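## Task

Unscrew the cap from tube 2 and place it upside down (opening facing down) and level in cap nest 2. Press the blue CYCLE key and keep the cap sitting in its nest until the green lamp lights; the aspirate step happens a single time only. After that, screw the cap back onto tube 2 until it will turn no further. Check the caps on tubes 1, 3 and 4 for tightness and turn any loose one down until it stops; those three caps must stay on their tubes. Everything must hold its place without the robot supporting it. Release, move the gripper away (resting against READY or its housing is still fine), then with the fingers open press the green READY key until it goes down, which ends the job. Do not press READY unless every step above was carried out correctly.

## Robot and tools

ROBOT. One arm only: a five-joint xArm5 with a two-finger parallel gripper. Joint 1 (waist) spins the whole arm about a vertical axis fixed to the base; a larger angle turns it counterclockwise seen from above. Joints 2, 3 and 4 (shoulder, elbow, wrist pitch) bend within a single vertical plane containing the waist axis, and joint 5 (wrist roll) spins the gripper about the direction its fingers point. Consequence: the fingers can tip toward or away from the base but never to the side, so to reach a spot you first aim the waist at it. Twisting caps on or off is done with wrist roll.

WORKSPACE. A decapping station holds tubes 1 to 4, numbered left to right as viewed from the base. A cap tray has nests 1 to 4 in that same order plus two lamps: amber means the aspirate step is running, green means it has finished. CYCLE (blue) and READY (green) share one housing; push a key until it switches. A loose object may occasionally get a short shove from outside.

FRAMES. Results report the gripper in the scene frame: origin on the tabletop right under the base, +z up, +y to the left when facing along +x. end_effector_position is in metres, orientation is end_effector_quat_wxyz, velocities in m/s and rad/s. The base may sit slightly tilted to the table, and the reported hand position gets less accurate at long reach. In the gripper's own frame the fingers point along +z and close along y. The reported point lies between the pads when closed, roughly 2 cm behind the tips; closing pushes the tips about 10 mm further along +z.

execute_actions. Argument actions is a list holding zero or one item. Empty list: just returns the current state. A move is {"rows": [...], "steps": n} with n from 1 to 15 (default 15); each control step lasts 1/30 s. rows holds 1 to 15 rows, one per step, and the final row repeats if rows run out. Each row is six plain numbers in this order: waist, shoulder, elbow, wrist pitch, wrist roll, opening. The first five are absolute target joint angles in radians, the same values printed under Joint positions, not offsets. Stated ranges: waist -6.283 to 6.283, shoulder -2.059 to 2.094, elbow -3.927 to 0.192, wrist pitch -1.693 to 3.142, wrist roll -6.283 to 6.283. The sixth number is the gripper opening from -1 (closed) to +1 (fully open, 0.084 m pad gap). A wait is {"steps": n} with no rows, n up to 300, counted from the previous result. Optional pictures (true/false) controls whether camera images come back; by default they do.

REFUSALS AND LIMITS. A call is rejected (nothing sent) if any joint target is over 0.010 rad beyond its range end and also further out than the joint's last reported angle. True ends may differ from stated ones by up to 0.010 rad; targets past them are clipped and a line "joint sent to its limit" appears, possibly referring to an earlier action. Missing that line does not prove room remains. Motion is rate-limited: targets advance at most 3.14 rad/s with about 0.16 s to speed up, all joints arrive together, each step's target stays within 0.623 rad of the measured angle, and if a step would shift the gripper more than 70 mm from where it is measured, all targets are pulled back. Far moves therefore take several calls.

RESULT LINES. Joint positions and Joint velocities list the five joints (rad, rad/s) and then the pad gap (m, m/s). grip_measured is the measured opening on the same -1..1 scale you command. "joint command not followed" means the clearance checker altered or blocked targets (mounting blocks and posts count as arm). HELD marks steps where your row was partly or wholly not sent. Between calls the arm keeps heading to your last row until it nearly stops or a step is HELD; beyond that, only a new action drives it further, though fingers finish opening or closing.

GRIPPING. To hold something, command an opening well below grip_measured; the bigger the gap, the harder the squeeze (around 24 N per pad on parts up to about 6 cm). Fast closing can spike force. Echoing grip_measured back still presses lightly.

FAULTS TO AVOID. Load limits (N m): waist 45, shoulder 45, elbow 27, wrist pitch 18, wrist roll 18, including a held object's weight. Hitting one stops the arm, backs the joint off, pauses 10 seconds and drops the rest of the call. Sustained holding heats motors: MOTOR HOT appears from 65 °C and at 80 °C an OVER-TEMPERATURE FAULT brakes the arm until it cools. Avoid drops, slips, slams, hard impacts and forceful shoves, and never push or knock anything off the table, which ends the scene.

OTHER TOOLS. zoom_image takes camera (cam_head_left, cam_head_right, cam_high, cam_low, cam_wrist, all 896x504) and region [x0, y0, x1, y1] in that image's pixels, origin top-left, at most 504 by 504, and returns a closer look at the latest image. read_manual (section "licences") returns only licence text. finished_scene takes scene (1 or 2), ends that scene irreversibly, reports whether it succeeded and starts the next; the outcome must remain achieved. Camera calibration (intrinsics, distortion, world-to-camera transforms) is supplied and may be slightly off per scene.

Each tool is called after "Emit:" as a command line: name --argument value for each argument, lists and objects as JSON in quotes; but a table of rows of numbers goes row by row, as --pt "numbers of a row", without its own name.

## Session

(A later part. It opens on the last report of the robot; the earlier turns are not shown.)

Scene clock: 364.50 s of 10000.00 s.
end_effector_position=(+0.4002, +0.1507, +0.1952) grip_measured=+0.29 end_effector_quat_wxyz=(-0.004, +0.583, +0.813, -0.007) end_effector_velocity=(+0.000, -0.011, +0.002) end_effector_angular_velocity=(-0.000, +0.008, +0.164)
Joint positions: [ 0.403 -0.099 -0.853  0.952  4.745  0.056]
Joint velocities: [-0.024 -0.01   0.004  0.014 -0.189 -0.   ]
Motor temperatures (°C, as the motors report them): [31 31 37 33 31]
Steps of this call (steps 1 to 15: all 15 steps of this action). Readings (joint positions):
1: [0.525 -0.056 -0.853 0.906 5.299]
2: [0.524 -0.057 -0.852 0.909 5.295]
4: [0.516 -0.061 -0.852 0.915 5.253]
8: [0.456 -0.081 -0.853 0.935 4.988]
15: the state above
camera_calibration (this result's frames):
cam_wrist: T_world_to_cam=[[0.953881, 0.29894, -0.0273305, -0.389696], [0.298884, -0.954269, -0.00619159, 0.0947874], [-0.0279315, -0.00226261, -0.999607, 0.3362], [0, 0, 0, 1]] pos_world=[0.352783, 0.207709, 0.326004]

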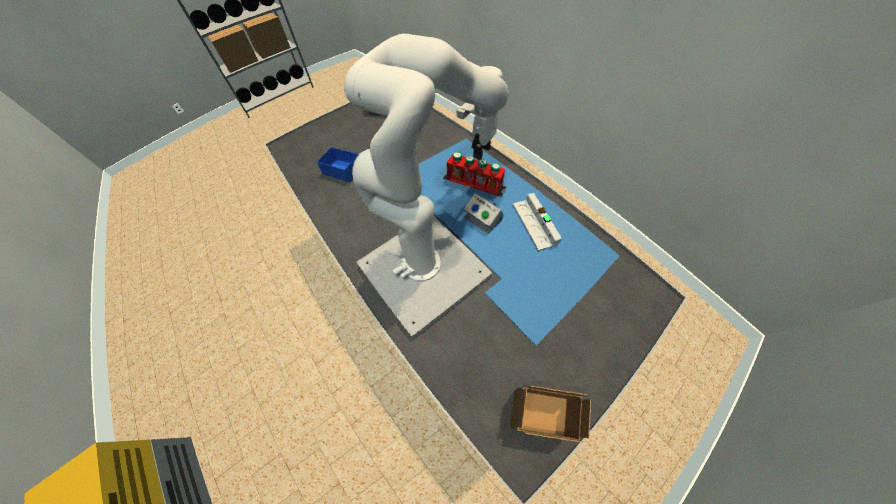

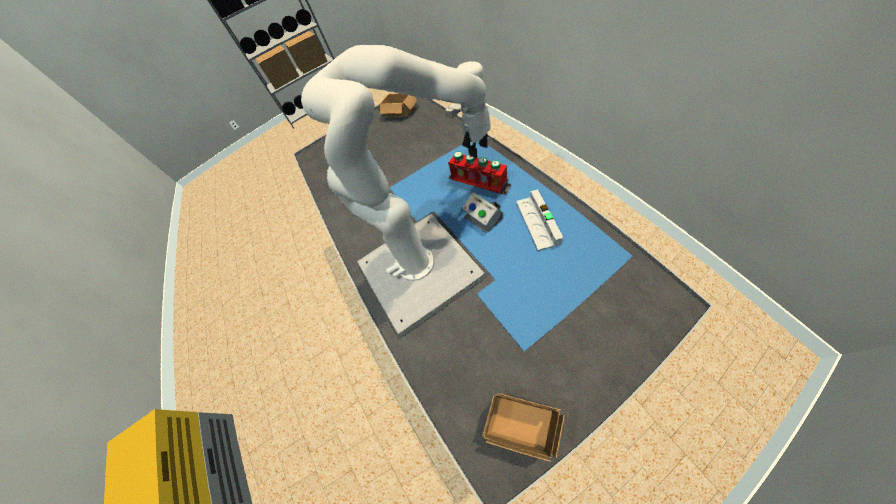

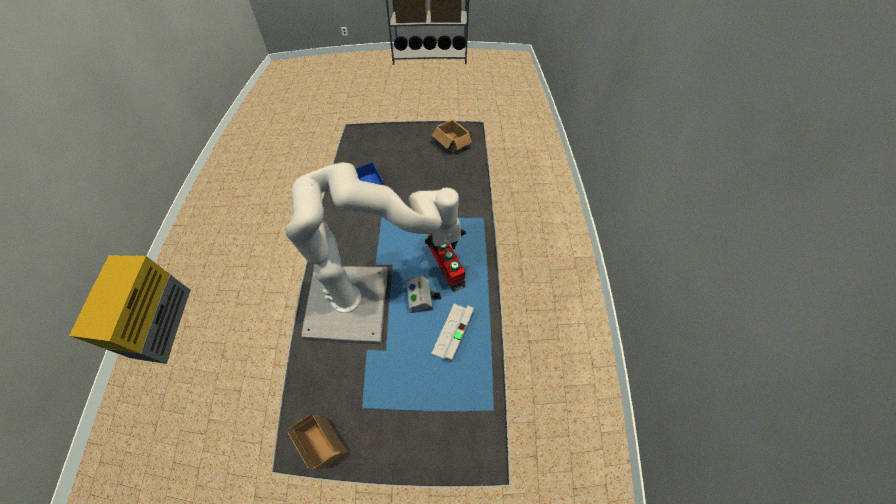

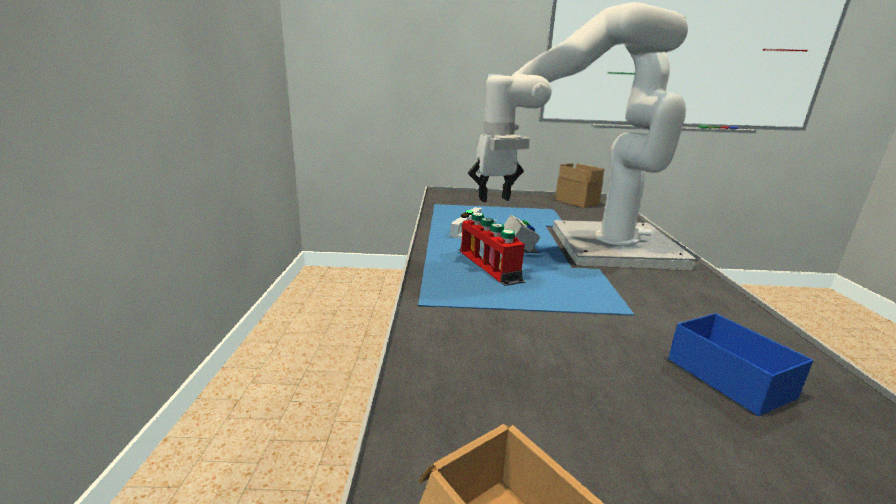

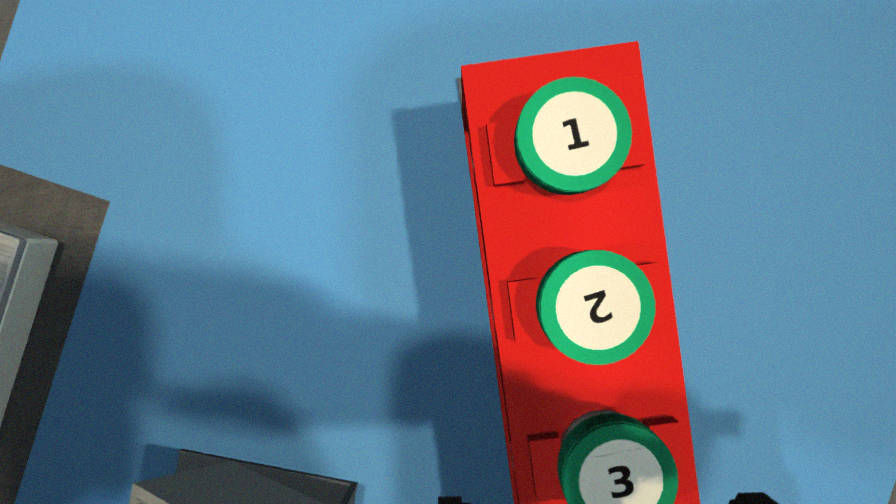

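Emit:
execute_actions --actions '[{"rows":[[0.416,0.02,-0.848,0.828,4.25,0.3],[0.416,0.02,-0.848,0.828,4.25,0.3],[0.416,0.02,-0.848,0.828,4.25,0.3],[0.416,0.02,-0.848,0.828,4.25,0.3],[0.416,0.02,-0.848,0.828,4.25,0.3],[0.416,0.069,-0.843,0.774,4.25,0.3],[0.416,0.069,-0.843,0.774,4.25,0.3],[0.416,0.069,-0.843,0.774,4.25,0.3],[0.416,0.069,-0.843,0.774,4.25,0.3],[0.416,0.069,-0.843,0.774,4.25,0.3],[0.416,0.069,-0.843,0.774,4.25,0.3],[0.416,0.069,-0.843,0.774,4.25,0.3],[0.416,0.069,-0.843,0.774,4.25,-0.8]],"steps":15}]' --pictures false

Emit:
execute_actions --actions '[{"rows":[[0.416,0.069,-0.843,0.774,4.25,-0.8],[0.416,0.069,-0.843,0.774,4.25,-0.8],[0.416,0.069,-0.843,0.774,4.25,-0.8],[0.416,0.069,-0.843,0.774,5.1,-0.8]],"steps":15}]' --pictures false

Emit:
execute_actions --actions '[{"rows":[[0.416,0.066,-0.843,0.777,5.1,0.3],[0.416,0.066,-0.843,0.777,5.1,0.3],[0.416,0.066,-0.843,0.777,5.1,0.3],[0.416,0.066,-0.843,0.777,5.1,0.3],[0.416,0.066,-0.843,0.777,5.1,0.3],[0.416,-0.06,-0.86,0.92,5.1,0.3]],"steps":15}]' --pictures false

Emit:
execute_actions --actions '[{"rows":[[0.29,-0.1,-0.86,0.96,4.62,0.3]],"steps":15}]'

Scene clock: 378.83 s of 10000.00 s.
end_effector_position=(+0.4139, +0.1618, +0.1329) grip_measured=-0.09 end_effector_quat_wxyz=(-0.006, +0.365, +0.931, -0.007) end_effector_velocity=(+0.026, +0.012, +0.001) end_effector_angular_velocity=(+0.031, -0.073, +0.132)
Joint positions: [ 0.416  0.065 -0.843  0.781  4.26   0.04 ]
Joint velocities: [ 0.004  0.035 -0.029 -0.086 -0.128 -0.201]
Motor temperatures (°C, as the motors report them): [31 31 37 33 31]
Steps of this call (steps 1 to 30: the robot went on to your last target; steps 31 to 415: nothing new was sent; steps 416 to 430: all 15 steps of this action). Readings (joint positions):
416: [0.400 -0.100 -0.853 0.953 4.730]
417: [0.400 -0.099 -0.853 0.952 4.726]
419: [0.401 -0.090 -0.854 0.941 4.683]
423: [0.410 -0.021 -0.850 0.869 4.437]
430: the state above

Scene clock: 379.33 s of 10000.00 s.
end_effector_position=(+0.4152, +0.1633, +0.1313) grip_measured=-0.25 end_effector_quat_wxyz=(-0.003, +0.642, +0.767, -0.006) end_effector_velocity=(+0.011, +0.006, +0.009) end_effector_angular_velocity=(-0.012, -0.045, -1.985)
Joint positions: [ 0.418  0.071 -0.844  0.771  4.909  0.033]
Joint velocities: [ 0.005 -0.002 -0.019 -0.015  1.99   0.004]
Motor temperatures (°C, as the motors report them): [31 31 37 33 31]
Steps of this call (steps 1 to 15: all 15 steps of this action). Readings (joint positions):
1: [0.415 0.065 -0.842 0.781 4.257]
2: [0.414 0.066 -0.840 0.781 4.255]
4: [0.414 0.066 -0.840 0.780 4.253]
8: [0.414 0.068 -0.841 0.778 4.344]
15: the state above

Scene clock: 379.83 s of 10000.00 s.
end_effector_position=(+0.4070, +0.1594, +0.1829) grip_measured=+0.29 end_effector_quat_wxyz=(-0.001, +0.712, +0.702, -0.004) end_effector_velocity=(-0.040, -0.016, +0.003) end_effector_angular_velocity=(-0.041, +0.105, -0.007)
Joint positions: [ 0.416 -0.055 -0.862  0.909  5.099  0.056]
Joint velocities: [-0.001 -0.064  0.038  0.139  0.006  0.   ]
Motor temperatures (°C, as the motors report them): [31 31 37 33 31]
Steps of this call (steps 1 to 15: all 15 steps of this action). Readings (joint positions):
1: [0.418 0.070 -0.844 0.771 4.969]
2: [0.418 0.070 -0.845 0.771 5.013]
4: [0.417 0.067 -0.847 0.771 5.063]
8: [0.416 0.054 -0.846 0.792 5.093]
15: the state above

Scene clock: 380.33 s of 10000.00 s.
end_effector_position=(+0.4151, +0.1062, +0.1976) grip_measured=+0.29 end_effector_quat_wxyz=(-0.004, +0.581, +0.814, -0.007) end_effector_velocity=(-0.001, -0.009, +0.001) end_effector_angular_velocity=(-0.000, +0.008, +0.106)
Joint positions: [ 0.292 -0.099 -0.86   0.959  4.63   0.056]
Joint velocities: [-0.019 -0.006  0.003  0.011 -0.126 -0.   ]
Motor temperatures (°C, as the motors report them): [31 31 37 33 31]
Steps of this call (steps 1 to 15: all 15 steps of this action). Readings (joint positions):
1: [0.416 -0.056 -0.861 0.913 5.099]
2: [0.415 -0.057 -0.860 0.916 5.096]
4: [0.405 -0.061 -0.859 0.922 5.053]
8: [0.339 -0.084 -0.860 0.944 4.807]
15: the state above
camera_calibration (this result's frames):
cam_wrist: T_world_to_cam=[[0.952513, 0.303247, -0.0275711, -0.390396], [0.303191, -0.952909, -0.00628853, 0.0459718], [-0.0281797, -0.0023694, -0.9996, 0.33897], [0, 0, 0, 1]] pos_world=[0.367471, 0.162996, 0.32836]

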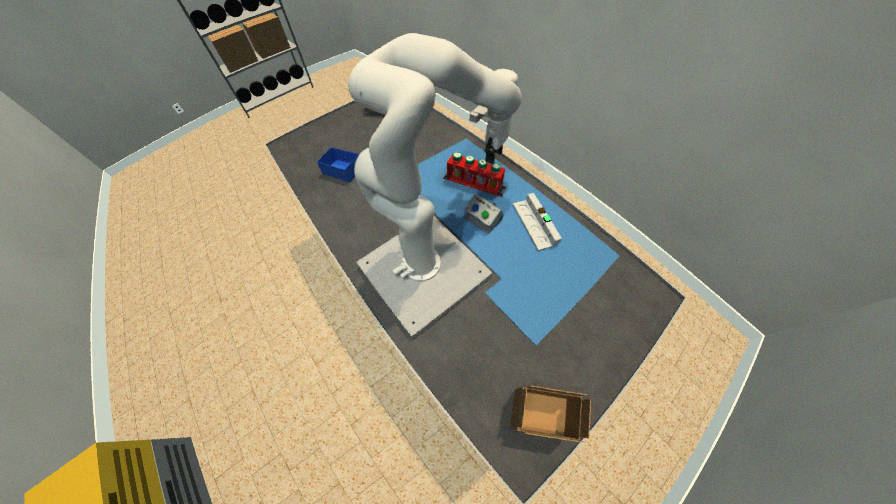

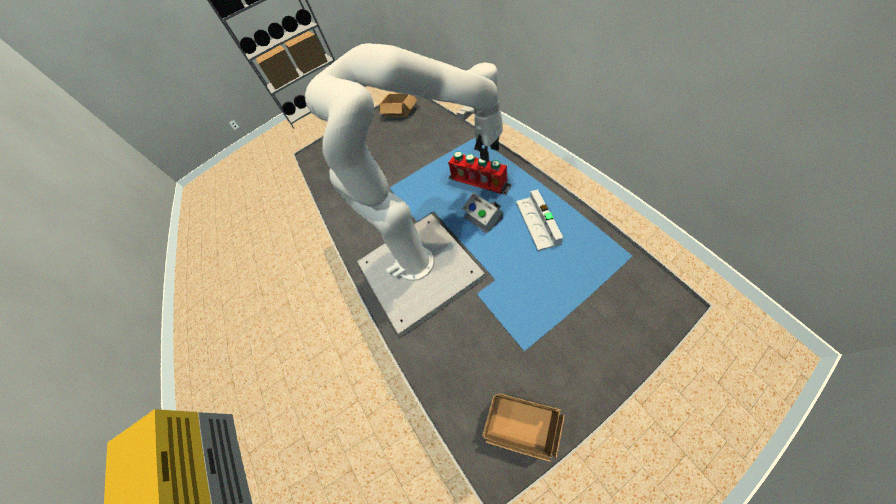

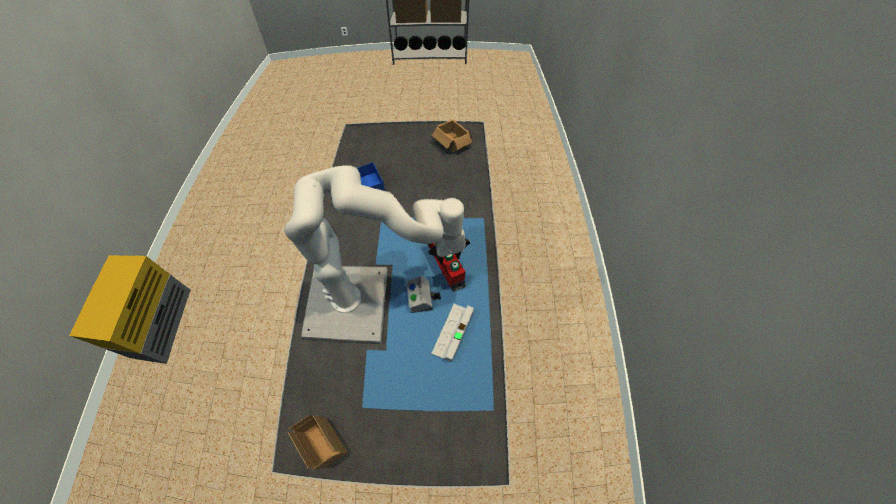

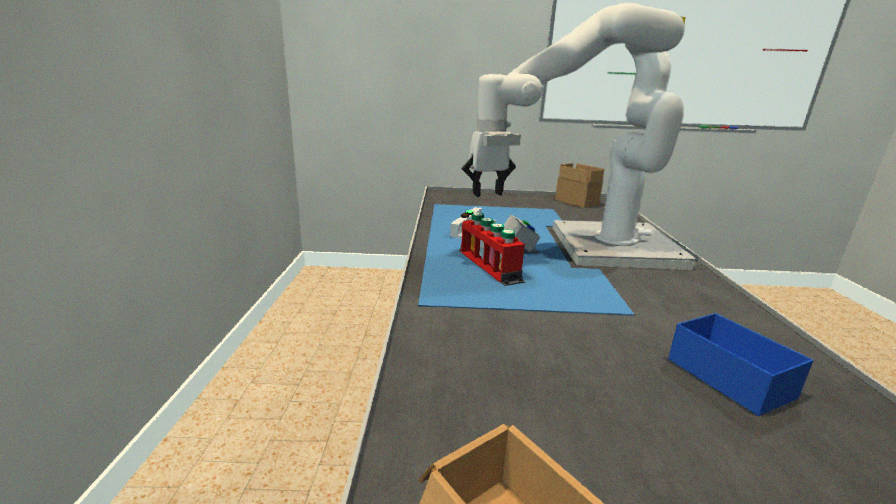

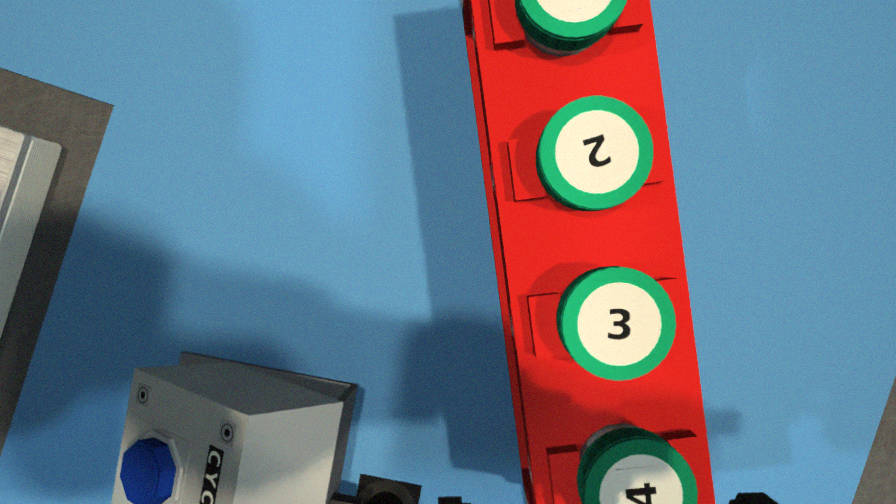

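Emit:
execute_actions --actions '[{"rows":[[0.309,0.03,-0.87,0.84,4.1,0.3],[0.309,0.03,-0.87,0.84,4.1,0.3],[0.309,0.03,-0.87,0.84,4.1,0.3],[0.309,0.03,-0.87,0.84,4.1,0.3],[0.309,0.03,-0.87,0.84,4.1,0.3],[0.309,0.087,-0.866,0.779,4.1,0.3],[0.309,0.087,-0.866,0.779,4.1,0.3],[0.309,0.087,-0.866,0.779,4.1,0.3],[0.309,0.087,-0.866,0.779,4.1,0.3],[0.309,0.087,-0.866,0.779,4.1,0.3],[0.309,0.087,-0.866,0.779,4.1,0.3],[0.309,0.087,-0.866,0.779,4.1,0.3],[0.309,0.087,-0.866,0.779,4.1,-0.8]],"steps":15}]' --pictures false

Emit:
execute_actions --actions '[{"rows":[[0.309,0.087,-0.866,0.779,4.1,-0.8],[0.309,0.087,-0.866,0.779,4.1,-0.8],[0.309,0.087,-0.866,0.779,4.1,-0.8],[0.309,0.088,-0.866,0.778,6.2,-0.8]],"steps":15}]' --pictures false

Emit:
execute_actions --actions '[{"rows":[[0.309,0.09,-0.866,0.776,6.2,-0.8]],"steps":15}]' --pictures false

Emit:
execute_actions --actions '[{"rows":[[0.309,0.087,-0.866,0.779,6.2,0.0],[0.309,0.087,-0.866,0.779,6.2,0.0],[0.309,0.087,-0.866,0.779,6.2,0.0],[0.309,0.087,-0.866,0.779,6.2,0.0],[0.309,0.087,-0.866,0.779,6.2,0.0],[0.309,0.087,-0.866,0.779,6.2,0.0],[0.309,-0.06,-0.87,0.93,6.2,0.0]],"steps":15}]' --pictures false

Emit:
execute_actions --actions '[{"rows":[[0.2,-0.1,-0.86,0.96,4.53,0.3]],"steps":15}]' --pictures false

Emit:
execute_actions --actions '[{"rows":[[0.2,-0.1,-0.86,0.96,4.53,0.3]],"steps":10}]'

Scene clock: 393.07 s of 10000.00 s.
end_effector_position=(+0.4340, +0.1182, +0.1330) grip_measured=-0.08 end_effector_quat_wxyz=(-0.007, +0.346, +0.938, -0.007) end_effector_velocity=(+0.024, +0.008, -0.002) end_effector_angular_velocity=(+0.018, -0.054, +0.150)
Joint positions: [ 0.309  0.082 -0.865  0.786  4.112  0.041]
Joint velocities: [ 0.003  0.045 -0.038 -0.063 -0.147 -0.159]
Motor temperatures (°C, as the motors report them): [31 31 37 33 31]
Steps of this call (steps 1 to 30: the robot went on to your last target; steps 31 to 367: nothing new was sent; steps 368 to 382: all 15 steps of this action). Readings (joint positions):
368: [0.290 -0.100 -0.860 0.960 4.620]
369: [0.290 -0.099 -0.860 0.959 4.616]
371: [0.292 -0.090 -0.862 0.949 4.573]
375: [0.301 -0.019 -0.867 0.882 4.318]
382: the state above

Scene clock: 393.57 s of 10000.00 s.
end_effector_position=(+0.4367, +0.1206, +0.1317) grip_measured=-0.25 end_effector_quat_wxyz=(-0.002, +0.634, +0.773, -0.005) end_effector_velocity=(+0.023, +0.011, +0.018) end_effector_angular_velocity=(-0.007, -0.086, -2.622)
Joint positions: [ 0.312  0.089 -0.868  0.774  4.784  0.033]
Joint velocities: [ 0.009 -0.005 -0.036 -0.033  2.631 -0.001]
Motor temperatures (°C, as the motors report them): [31 31 37 33 31]
Steps of this call (steps 1 to 15: all 15 steps of this action). Readings (joint positions):
1: [0.307 0.082 -0.864 0.787 4.109]
2: [0.306 0.083 -0.862 0.787 4.106]
4: [0.306 0.084 -0.861 0.787 4.103]
8: [0.306 0.086 -0.862 0.784 4.194]
15: the state above

Scene clock: 394.07 s of 10000.00 s.
end_effector_position=(+0.4450, +0.1177, +0.1369) grip_measured=-0.13 end_effector_quat_wxyz=(+0.001, +0.970, +0.243, +0.006) end_effector_velocity=(-0.029, -0.021, -0.024) end_effector_angular_velocity=(-0.006, +0.099, -1.704)
Joint positions: [ 0.301  0.087 -0.877  0.763  6.051  0.038]
Joint velocities: [-0.027  0.007  0.045  0.05   1.677  0.047]
Motor temperatures (°C, as the motors report them): [31 31 37 33 31]
Steps of this call (steps 1 to 15: all 15 steps of this action). Readings (joint positions):
1: [0.312 0.089 -0.869 0.773 4.872]
2: [0.312 0.089 -0.870 0.772 4.959]
4: [0.311 0.088 -0.873 0.771 5.134]
8: [0.308 0.088 -0.876 0.767 5.484]
15: the state above

Scene clock: 394.57 s of 10000.00 s.
end_effector_position=(+0.4193, +0.1167, +0.1796) grip_measured=-0.01 end_effector_quat_wxyz=(+0.002, +0.984, +0.176, -0.011) end_effector_velocity=(-0.005, -0.005, +0.089) end_effector_angular_velocity=(+0.015, -0.056, -0.011)
Joint positions: [ 0.314 -0.045 -0.865  0.918  6.2    0.044]
Joint velocities: [-0.009 -0.202 -0.04   0.183  0.002  0.   ]
Motor temperatures (°C, as the motors report them): [31 31 37 33 31]
Steps of this call (steps 1 to 15: all 15 steps of this action). Readings (joint positions):
1: [0.301 0.087 -0.875 0.765 6.100]
2: [0.300 0.087 -0.873 0.767 6.134]
4: [0.300 0.086 -0.872 0.771 6.171]
8: [0.302 0.082 -0.871 0.780 6.195]
15: the state above

Scene clock: 395.07 s of 10000.00 s.
end_effector_position=(+0.4229, +0.0695, +0.1975) grip_measured=+0.29 end_effector_quat_wxyz=(-0.001, +0.828, +0.561, -0.008) end_effector_velocity=(-0.002, -0.020, +0.003) end_effector_angular_velocity=(+0.037, +0.024, +2.565)
Joint positions: [ 0.205 -0.098 -0.86   0.959  5.253  0.056]
Joint velocities: [-0.046 -0.018  0.008  0.016 -2.611  0.   ]
Motor temperatures (°C, as the motors report them): [31 31 37 33 31]
Steps of this call (steps 1 to 15: all 15 steps of this action). Readings (joint positions):
1: [0.313 -0.050 -0.866 0.923 6.200]
2: [0.312 -0.053 -0.866 0.926 6.196]
4: [0.304 -0.059 -0.866 0.932 6.153]
8: [0.256 -0.079 -0.863 0.946 5.876]
15: the state above

Scene clock: 395.40 s of 10000.00 s.
end_effector_position=(+0.4230, +0.0677, +0.1981) grip_measured=+0.29 end_effector_quat_wxyz=(-0.004, +0.596, +0.803, -0.007) end_effector_velocity=(+0.000, -0.001, +0.000) end_effector_angular_velocity=(+0.008, +0.003, +0.558)
Joint positions: [ 0.2   -0.1   -0.86   0.96   4.575  0.056]
Joint velocities: [-0.002 -0.001 -0.001  0.001 -0.561 -0.   ]
Motor temperatures (°C, as the motors report them): [31 31 37 33 31]
Steps of this call (steps 1 to 10: all 10 steps of this action). Readings (joint positions):
1: [0.203 -0.099 -0.860 0.959 5.165]
2: [0.202 -0.099 -0.860 0.959 5.078]
4: [0.201 -0.099 -0.860 0.960 4.904]
8: [0.201 -0.100 -0.860 0.960 4.634]
10: the state above
camera_calibration (this result's frames):
cam_wrist: T_world_to_cam=[[0.963048, 0.267939, -0.0273548, -0.388306], [0.267884, -0.963434, -0.00571788, 0.0225265], [-0.0278866, -0.0018213, -0.999609, 0.339436], [0, 0, 0, 1]] pos_world=[0.377388, 0.126363, 0.328811]

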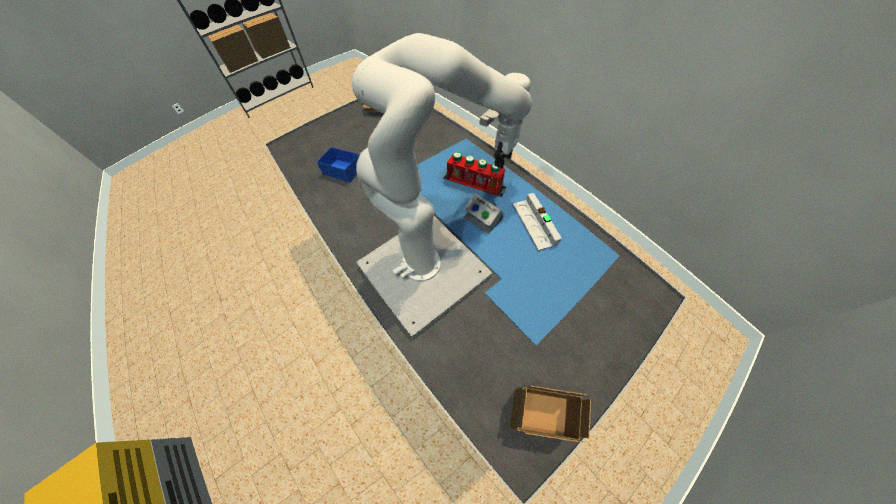

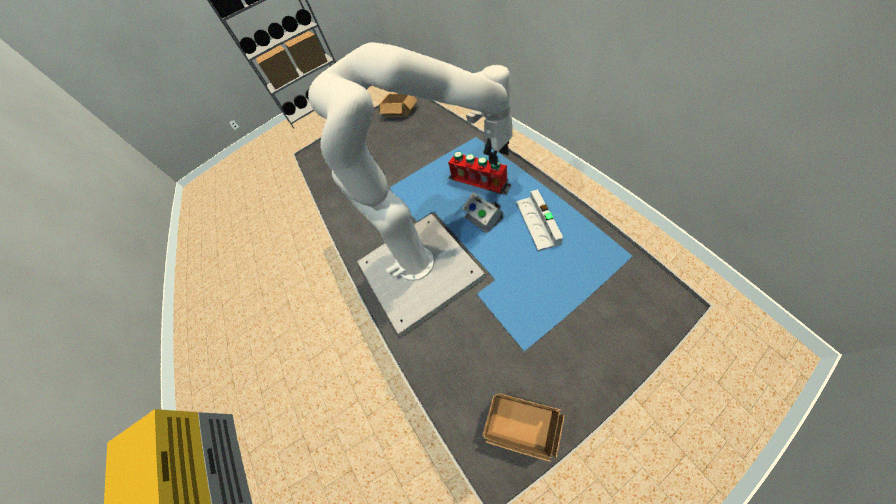

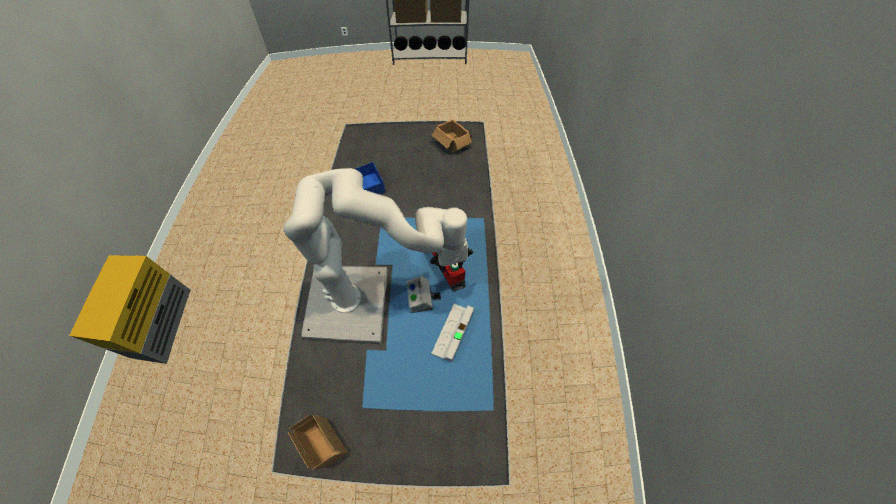

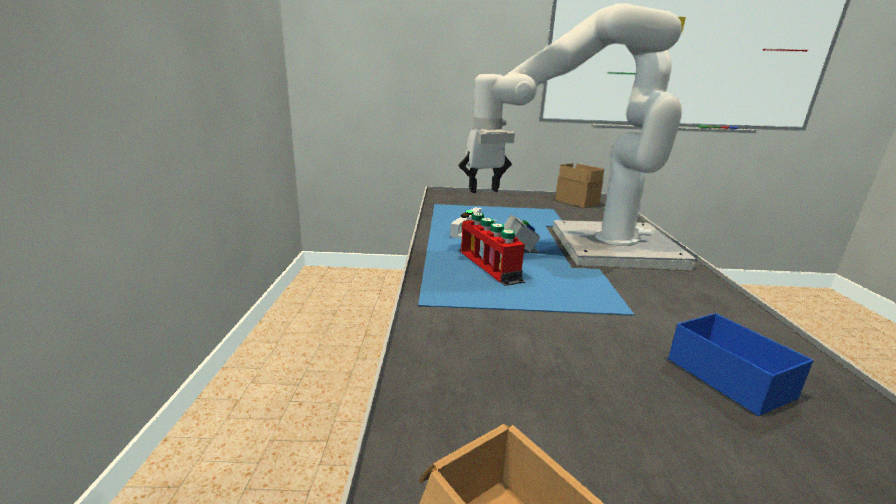

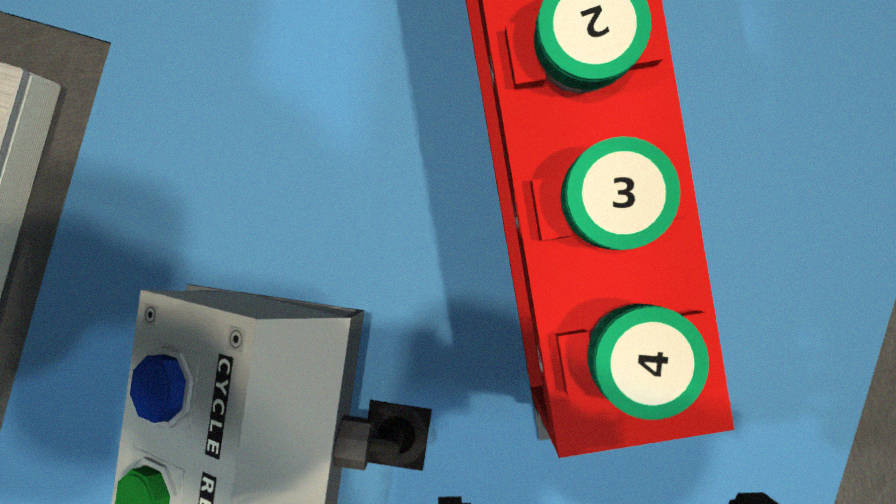

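Emit:
execute_actions --actions '[{"rows":[[0.416,-0.05,-0.86,0.91,4.25,0.3]],"steps":15}]' --pictures false

Emit:
execute_actions --actions '[{"rows":[[0.416,0.069,-0.843,0.774,4.25,0.3],[0.416,0.069,-0.843,0.774,4.25,0.3],[0.416,0.069,-0.843,0.774,4.25,0.3],[0.416,0.069,-0.843,0.774,4.25,0.3],[0.416,0.069,-0.843,0.774,4.25,0.3],[0.416,0.069,-0.843,0.774,4.25,0.3],[0.416,0.069,-0.843,0.774,4.25,0.3],[0.416,0.069,-0.843,0.774,4.25,0.3],[0.416,0.069,-0.843,0.774,4.25,0.3],[0.416,0.069,-0.843,0.774,4.25,-0.8]],"steps":15}]' --pictures false

Emit:
execute_actions --actions '[{"rows":[[0.416,0.069,-0.843,0.774,4.25,-0.8],[0.416,0.069,-0.843,0.774,5.1,-0.8]],"steps":15}]' --pictures false

Emit:
execute_actions --actions '[{"rows":[[0.416,0.066,-0.843,0.777,5.1,0.3],[0.416,0.066,-0.843,0.777,5.1,0.3],[0.416,0.066,-0.843,0.777,5.1,0.3],[0.416,0.066,-0.843,0.777,5.1,0.3],[0.416,-0.06,-0.86,0.92,5.1,0.3]],"steps":15}]' --pictures false

Emit:
execute_actions --actions '[{"rows":[[0.634,-0.05,-0.865,0.915,4.45,0.3]],"steps":15}]' --pictures false

Emit:
execute_actions --actions '[{"rows":[[0.634,-0.05,-0.865,0.915,4.45,0.3],[0.634,-0.05,-0.865,0.915,4.45,0.3],[0.634,-0.05,-0.865,0.915,4.45,0.3],[0.634,0.075,-0.85,0.775,4.45,0.3]],"steps":15}]' --pictures false

Emit:
execute_actions --actions '[{"rows":[[0.634,0.075,-0.85,0.775,4.45,-0.8]],"steps":9}]' --pictures false

Emit:
execute_actions --actions '[{"rows":[[0.634,0.075,-0.85,0.775,5.3,-0.8]],"steps":15}]' --pictures false

Emit:
execute_actions --actions '[{"rows":[[0.634,0.072,-0.85,0.778,5.3,0.3],[0.634,0.072,-0.85,0.778,5.3,0.3],[0.634,0.072,-0.85,0.778,5.3,0.3],[0.634,0.072,-0.85,0.778,5.3,0.3],[0.634,-0.06,-0.86,0.92,5.3,0.3]],"steps":15}]' --pictures false

Emit:
execute_actions --actions '[{"rows":[[0.4,-0.2,-0.8,1.0,4.73,0.3]],"steps":15}]'

Scene clock: 407.07 s of 10000.00 s.
end_effector_position=(+0.4061, +0.1570, +0.1805) grip_measured=+0.29 end_effector_quat_wxyz=(-0.005, +0.364, +0.931, -0.006) end_effector_velocity=(-0.001, +0.015, -0.000) end_effector_angular_velocity=(+0.006, -0.010, +0.104)
Joint positions: [ 0.412 -0.051 -0.86   0.911  4.256  0.056]
Joint velocities: [ 0.034  0.007 -0.004 -0.015 -0.07   0.   ]
Motor temperatures (°C, as the motors report them): [31 31 37 33 31]
Steps of this call (steps 1 to 30: the robot went on to your last target; steps 31 to 335: nothing new was sent; steps 336 to 350: all 15 steps of this action). Readings (joint positions):
336: [0.200 -0.100 -0.860 0.960 4.530]
337: [0.202 -0.100 -0.860 0.959 4.526]
339: [0.231 -0.093 -0.861 0.952 4.484]
343: [0.349 -0.065 -0.860 0.926 4.340]
350: the state above

Scene clock: 407.57 s of 10000.00 s.
end_effector_position=(+0.4127, +0.1605, +0.1308) grip_measured=-0.25 end_effector_quat_wxyz=(-0.008, +0.361, +0.933, -0.008) end_effector_velocity=(+0.001, +0.002, +0.000) end_effector_angular_velocity=(+0.003, -0.007, +0.003)
Joint positions: [ 0.414  0.067 -0.84   0.78   4.25   0.033]
Joint velocities: [ 0.004  0.001 -0.    -0.008  0.     0.001]
Motor temperatures (°C, as the motors report them): [31 31 37 33 31]
Steps of this call (steps 1 to 15: all 15 steps of this action). Readings (joint positions):
1: [0.413 -0.051 -0.860 0.911 4.254]
2: [0.413 -0.049 -0.860 0.907 4.253]
4: [0.414 -0.020 -0.859 0.869 4.251]
8: [0.415 0.055 -0.842 0.797 4.250]
15: the state above

Scene clock: 408.07 s of 10000.00 s.
end_effector_position=(+0.4158, +0.1636, +0.1321) grip_measured=-0.25 end_effector_quat_wxyz=(-0.002, +0.680, +0.733, -0.006) end_effector_velocity=(+0.007, +0.001, +0.007) end_effector_angular_velocity=(-0.004, -0.025, -1.106)
Joint positions: [ 0.418  0.07  -0.845  0.771  5.013  0.033]
Joint velocities: [-0.004 -0.007 -0.01  -0.004  1.102  0.001]
Motor temperatures (°C, as the motors report them): [31 31 37 33 31]
Steps of this call (steps 1 to 15: all 15 steps of this action). Readings (joint positions):
1: [0.414 0.067 -0.840 0.780 4.250]
2: [0.414 0.067 -0.840 0.779 4.250]
4: [0.414 0.068 -0.840 0.779 4.268]
8: [0.415 0.070 -0.841 0.775 4.486]
15: the state above

Scene clock: 408.57 s of 10000.00 s.
end_effector_position=(+0.4058, +0.1589, +0.1828) grip_measured=+0.29 end_effector_quat_wxyz=(-0.002, +0.712, +0.702, -0.006) end_effector_velocity=(-0.033, -0.013, -0.008) end_effector_angular_velocity=(-0.037, +0.095, -0.005)
Joint positions: [ 0.416 -0.056 -0.861  0.913  5.1    0.056]
Joint velocities: [ 0.    -0.029  0.035  0.096  0.005  0.   ]
Motor temperatures (°C, as the motors report them): [31 31 37 33 31]
Steps of this call (steps 1 to 15: all 15 steps of this action). Readings (joint positions):
1: [0.418 0.069 -0.845 0.771 5.043]
2: [0.418 0.069 -0.845 0.772 5.062]
4: [0.417 0.067 -0.847 0.772 5.084]
8: [0.416 0.034 -0.847 0.817 5.097]
15: the state above

Scene clock: 409.07 s of 10000.00 s.
end_effector_position=(+0.3643, +0.2399, +0.1817) grip_measured=+0.29 end_effector_quat_wxyz=(-0.005, +0.368, +0.930, -0.006) end_effector_velocity=(-0.020, +0.033, +0.000) end_effector_angular_velocity=(+0.007, +0.002, +0.439)
Joint positions: [ 0.626 -0.05  -0.865  0.915  4.479  0.056]
Joint velocities: [ 0.088  0.003 -0.004 -0.001 -0.352 -0.   ]
Motor temperatures (°C, as the motors report them): [31 31 37 33 31]
Steps of this call (steps 1 to 15: all 15 steps of this action). Readings (joint positions):
1: [0.416 -0.057 -0.860 0.915 5.100]
2: [0.417 -0.057 -0.859 0.917 5.096]
4: [0.430 -0.056 -0.860 0.917 5.053]
8: [0.520 -0.053 -0.862 0.916 4.796]
15: the state above

Scene clock: 409.57 s of 10000.00 s.
end_effector_position=(+0.3713, +0.2486, +0.1327) grip_measured=+0.29 end_effector_quat_wxyz=(-0.006, +0.351, +0.936, -0.006) end_effector_velocity=(+0.018, +0.012, +0.005) end_effector_angular_velocity=(+0.036, -0.054, +0.000)
Joint positions: [ 0.634  0.072 -0.85   0.779  4.45   0.056]
Joint velocities: [ 0.001  0.016 -0.021 -0.059  0.     0.   ]
Motor temperatures (°C, as the motors report them): [31 31 37 33 31]
Steps of this call (steps 1 to 15: all 15 steps of this action). Readings (joint positions):
1: [0.629 -0.050 -0.865 0.915 4.469]
2: [0.630 -0.050 -0.865 0.915 4.463]
4: [0.632 -0.050 -0.865 0.915 4.456]
8: [0.633 0.007 -0.861 0.847 4.451]
15: the state above

Scene clock: 409.87 s of 10000.00 s.
end_effector_position=(+0.3720, +0.2491, +0.1322) grip_measured=-0.25 end_effector_quat_wxyz=(-0.005, +0.351, +0.936, -0.005) end_effector_velocity=(-0.001, +0.000, -0.001) end_effector_angular_velocity=(-0.000, +0.000, +0.002)
Joint positions: [ 0.634  0.074 -0.851  0.775  4.45   0.033]
Joint velocities: [ 0.002  0.001  0.001 -0.002 -0.     0.   ]
Motor temperatures (°C, as the motors report them): [31 31 37 33 31]
Steps of this call (steps 1 to 9: all 9 steps of this action). Readings (joint positions):
1: [0.634 0.072 -0.851 0.778 4.450]
2: [0.634 0.073 -0.851 0.777 4.450]
4: [0.634 0.073 -0.851 0.776 4.450]
8: [0.634 0.074 -0.851 0.775 4.450]
9: the state above

Scene clock: 410.37 s of 10000.00 s.
end_effector_position=(+0.3708, +0.2485, +0.1305) grip_measured=-0.25 end_effector_quat_wxyz=(-0.003, +0.685, +0.728, -0.009) end_effector_velocity=(-0.000, +0.000, +0.001) end_effector_angular_velocity=(-0.012, -0.006, -0.719)
Joint positions: [ 0.634  0.076 -0.849  0.776  5.243  0.033]
Joint velocities: [ 0.001 -0.002  0.     0.002  0.719 -0.001]
Motor temperatures (°C, as the motors report them): [31 31 37 33 31]
Steps of this call (steps 1 to 15: all 15 steps of this action). Readings (joint positions):
1: [0.634 0.074 -0.851 0.775 4.450]
2: [0.634 0.074 -0.851 0.775 4.454]
4: [0.634 0.074 -0.851 0.775 4.497]
8: [0.634 0.075 -0.850 0.775 4.774]
15: the state above

Scene clock: 410.87 s of 10000.00 s.
end_effector_position=(+0.3621, +0.2424, +0.1826) grip_measured=+0.29 end_effector_quat_wxyz=(-0.002, +0.706, +0.708, -0.006) end_effector_velocity=(-0.028, -0.020, -0.007) end_effector_angular_velocity=(-0.054, +0.080, -0.003)
Joint positions: [ 0.634 -0.056 -0.861  0.913  5.3    0.056]
Joint velocities: [-0.001 -0.033  0.038  0.092  0.002  0.   ]
Motor temperatures (°C, as the motors report them): [31 31 37 33 31]
Steps of this call (steps 1 to 15: all 15 steps of this action). Readings (joint positions):
1: [0.634 0.076 -0.849 0.776 5.262]
2: [0.634 0.076 -0.849 0.776 5.275]
4: [0.634 0.074 -0.850 0.776 5.289]
8: [0.634 0.039 -0.850 0.819 5.298]
15: the state above

Scene clock: 411.37 s of 10000.00 s.
end_effector_position=(+0.3794, +0.1456, +0.2115) grip_measured=+0.29 end_effector_quat_wxyz=(-0.004, +0.585, +0.811, -0.007) end_effector_velocity=(-0.003, -0.048, +0.008) end_effector_angular_velocity=(-0.004, +0.018, +0.218)
Joint positions: [ 0.409 -0.194 -0.803  0.996  4.757  0.056]
Joint velocities: [-0.109 -0.067  0.038  0.047 -0.327 -0.   ]
Motor temperatures (°C, as the motors report them): [31 31 37 33 31]
Steps of this call (steps 1 to 15: all 15 steps of this action). Readings (joint positions):
1: [0.634 -0.057 -0.860 0.915 5.300]
2: [0.633 -0.058 -0.859 0.918 5.296]
4: [0.617 -0.068 -0.854 0.925 5.253]
8: [0.521 -0.126 -0.831 0.958 5.026]
15: the state above
camera_calibration (this result's frames):
cam_wrist: T_world_to_cam=[[0.955349, 0.294306, -0.0263137, -0.367974], [0.294246, -0.95571, -0.00618199, 0.0982804], [-0.0269677, -0.00183676, -0.999635, 0.351474], [0, 0, 0, 1]] pos_world=[0.332103, 0.20287, 0.342271]

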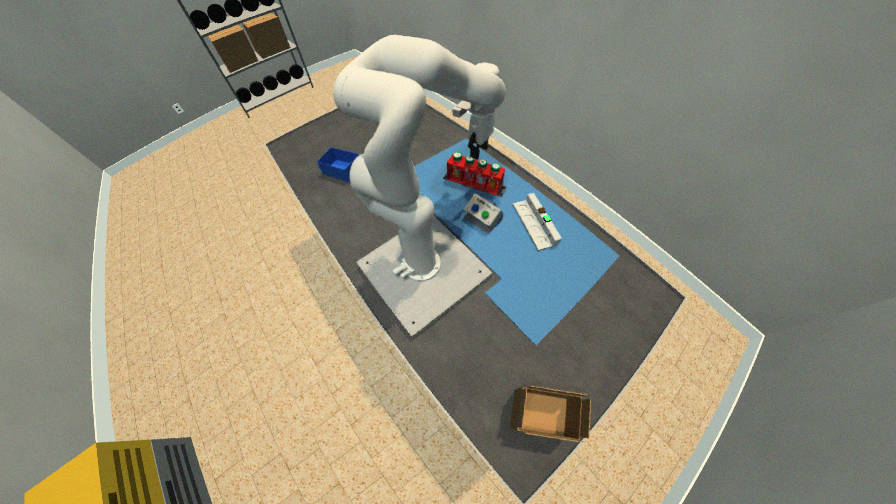

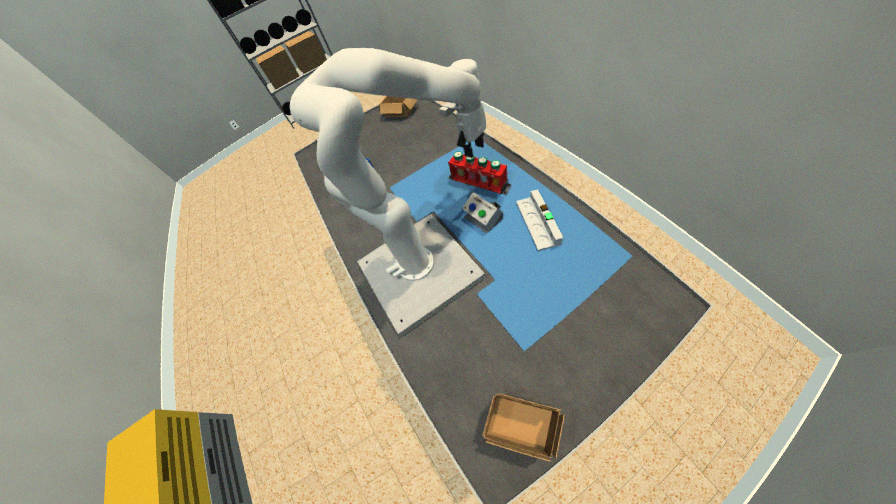

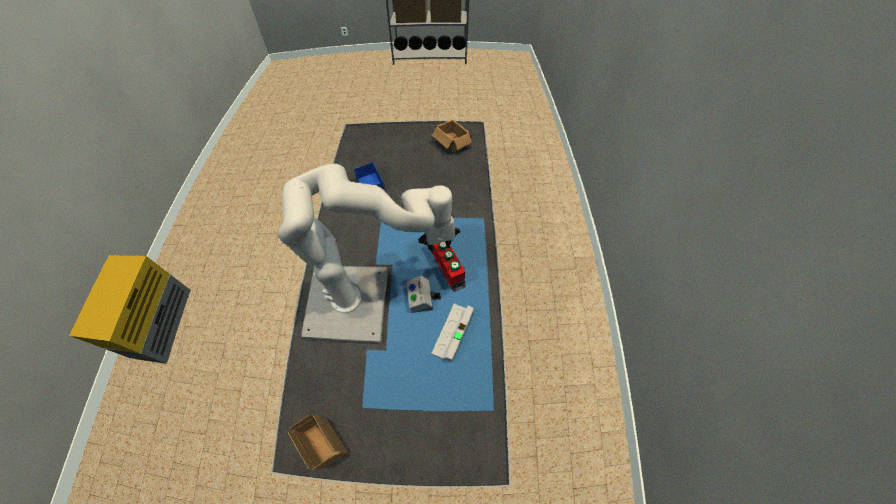

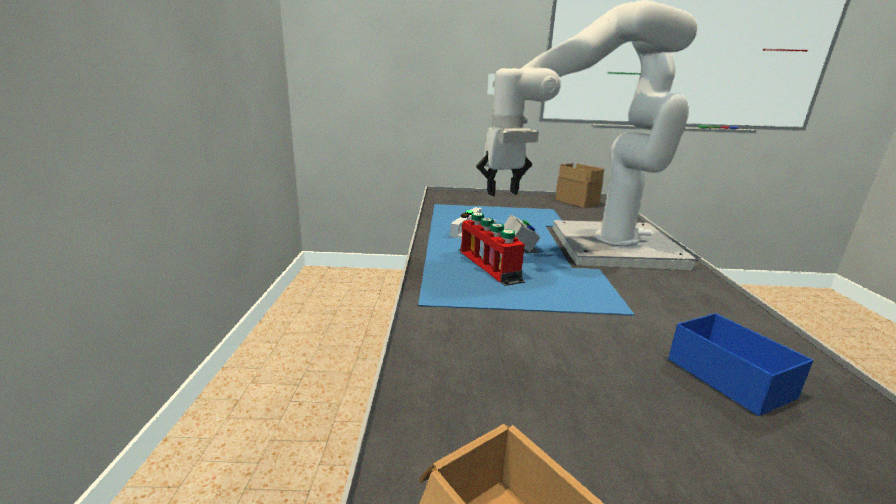

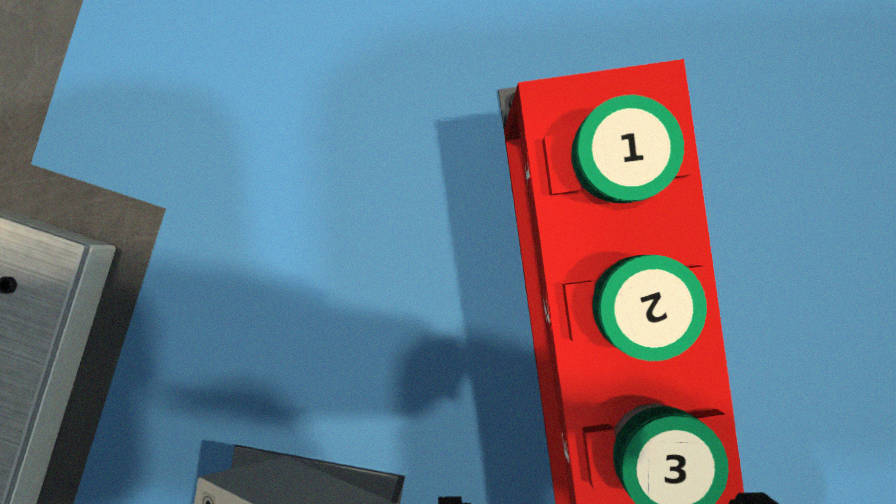

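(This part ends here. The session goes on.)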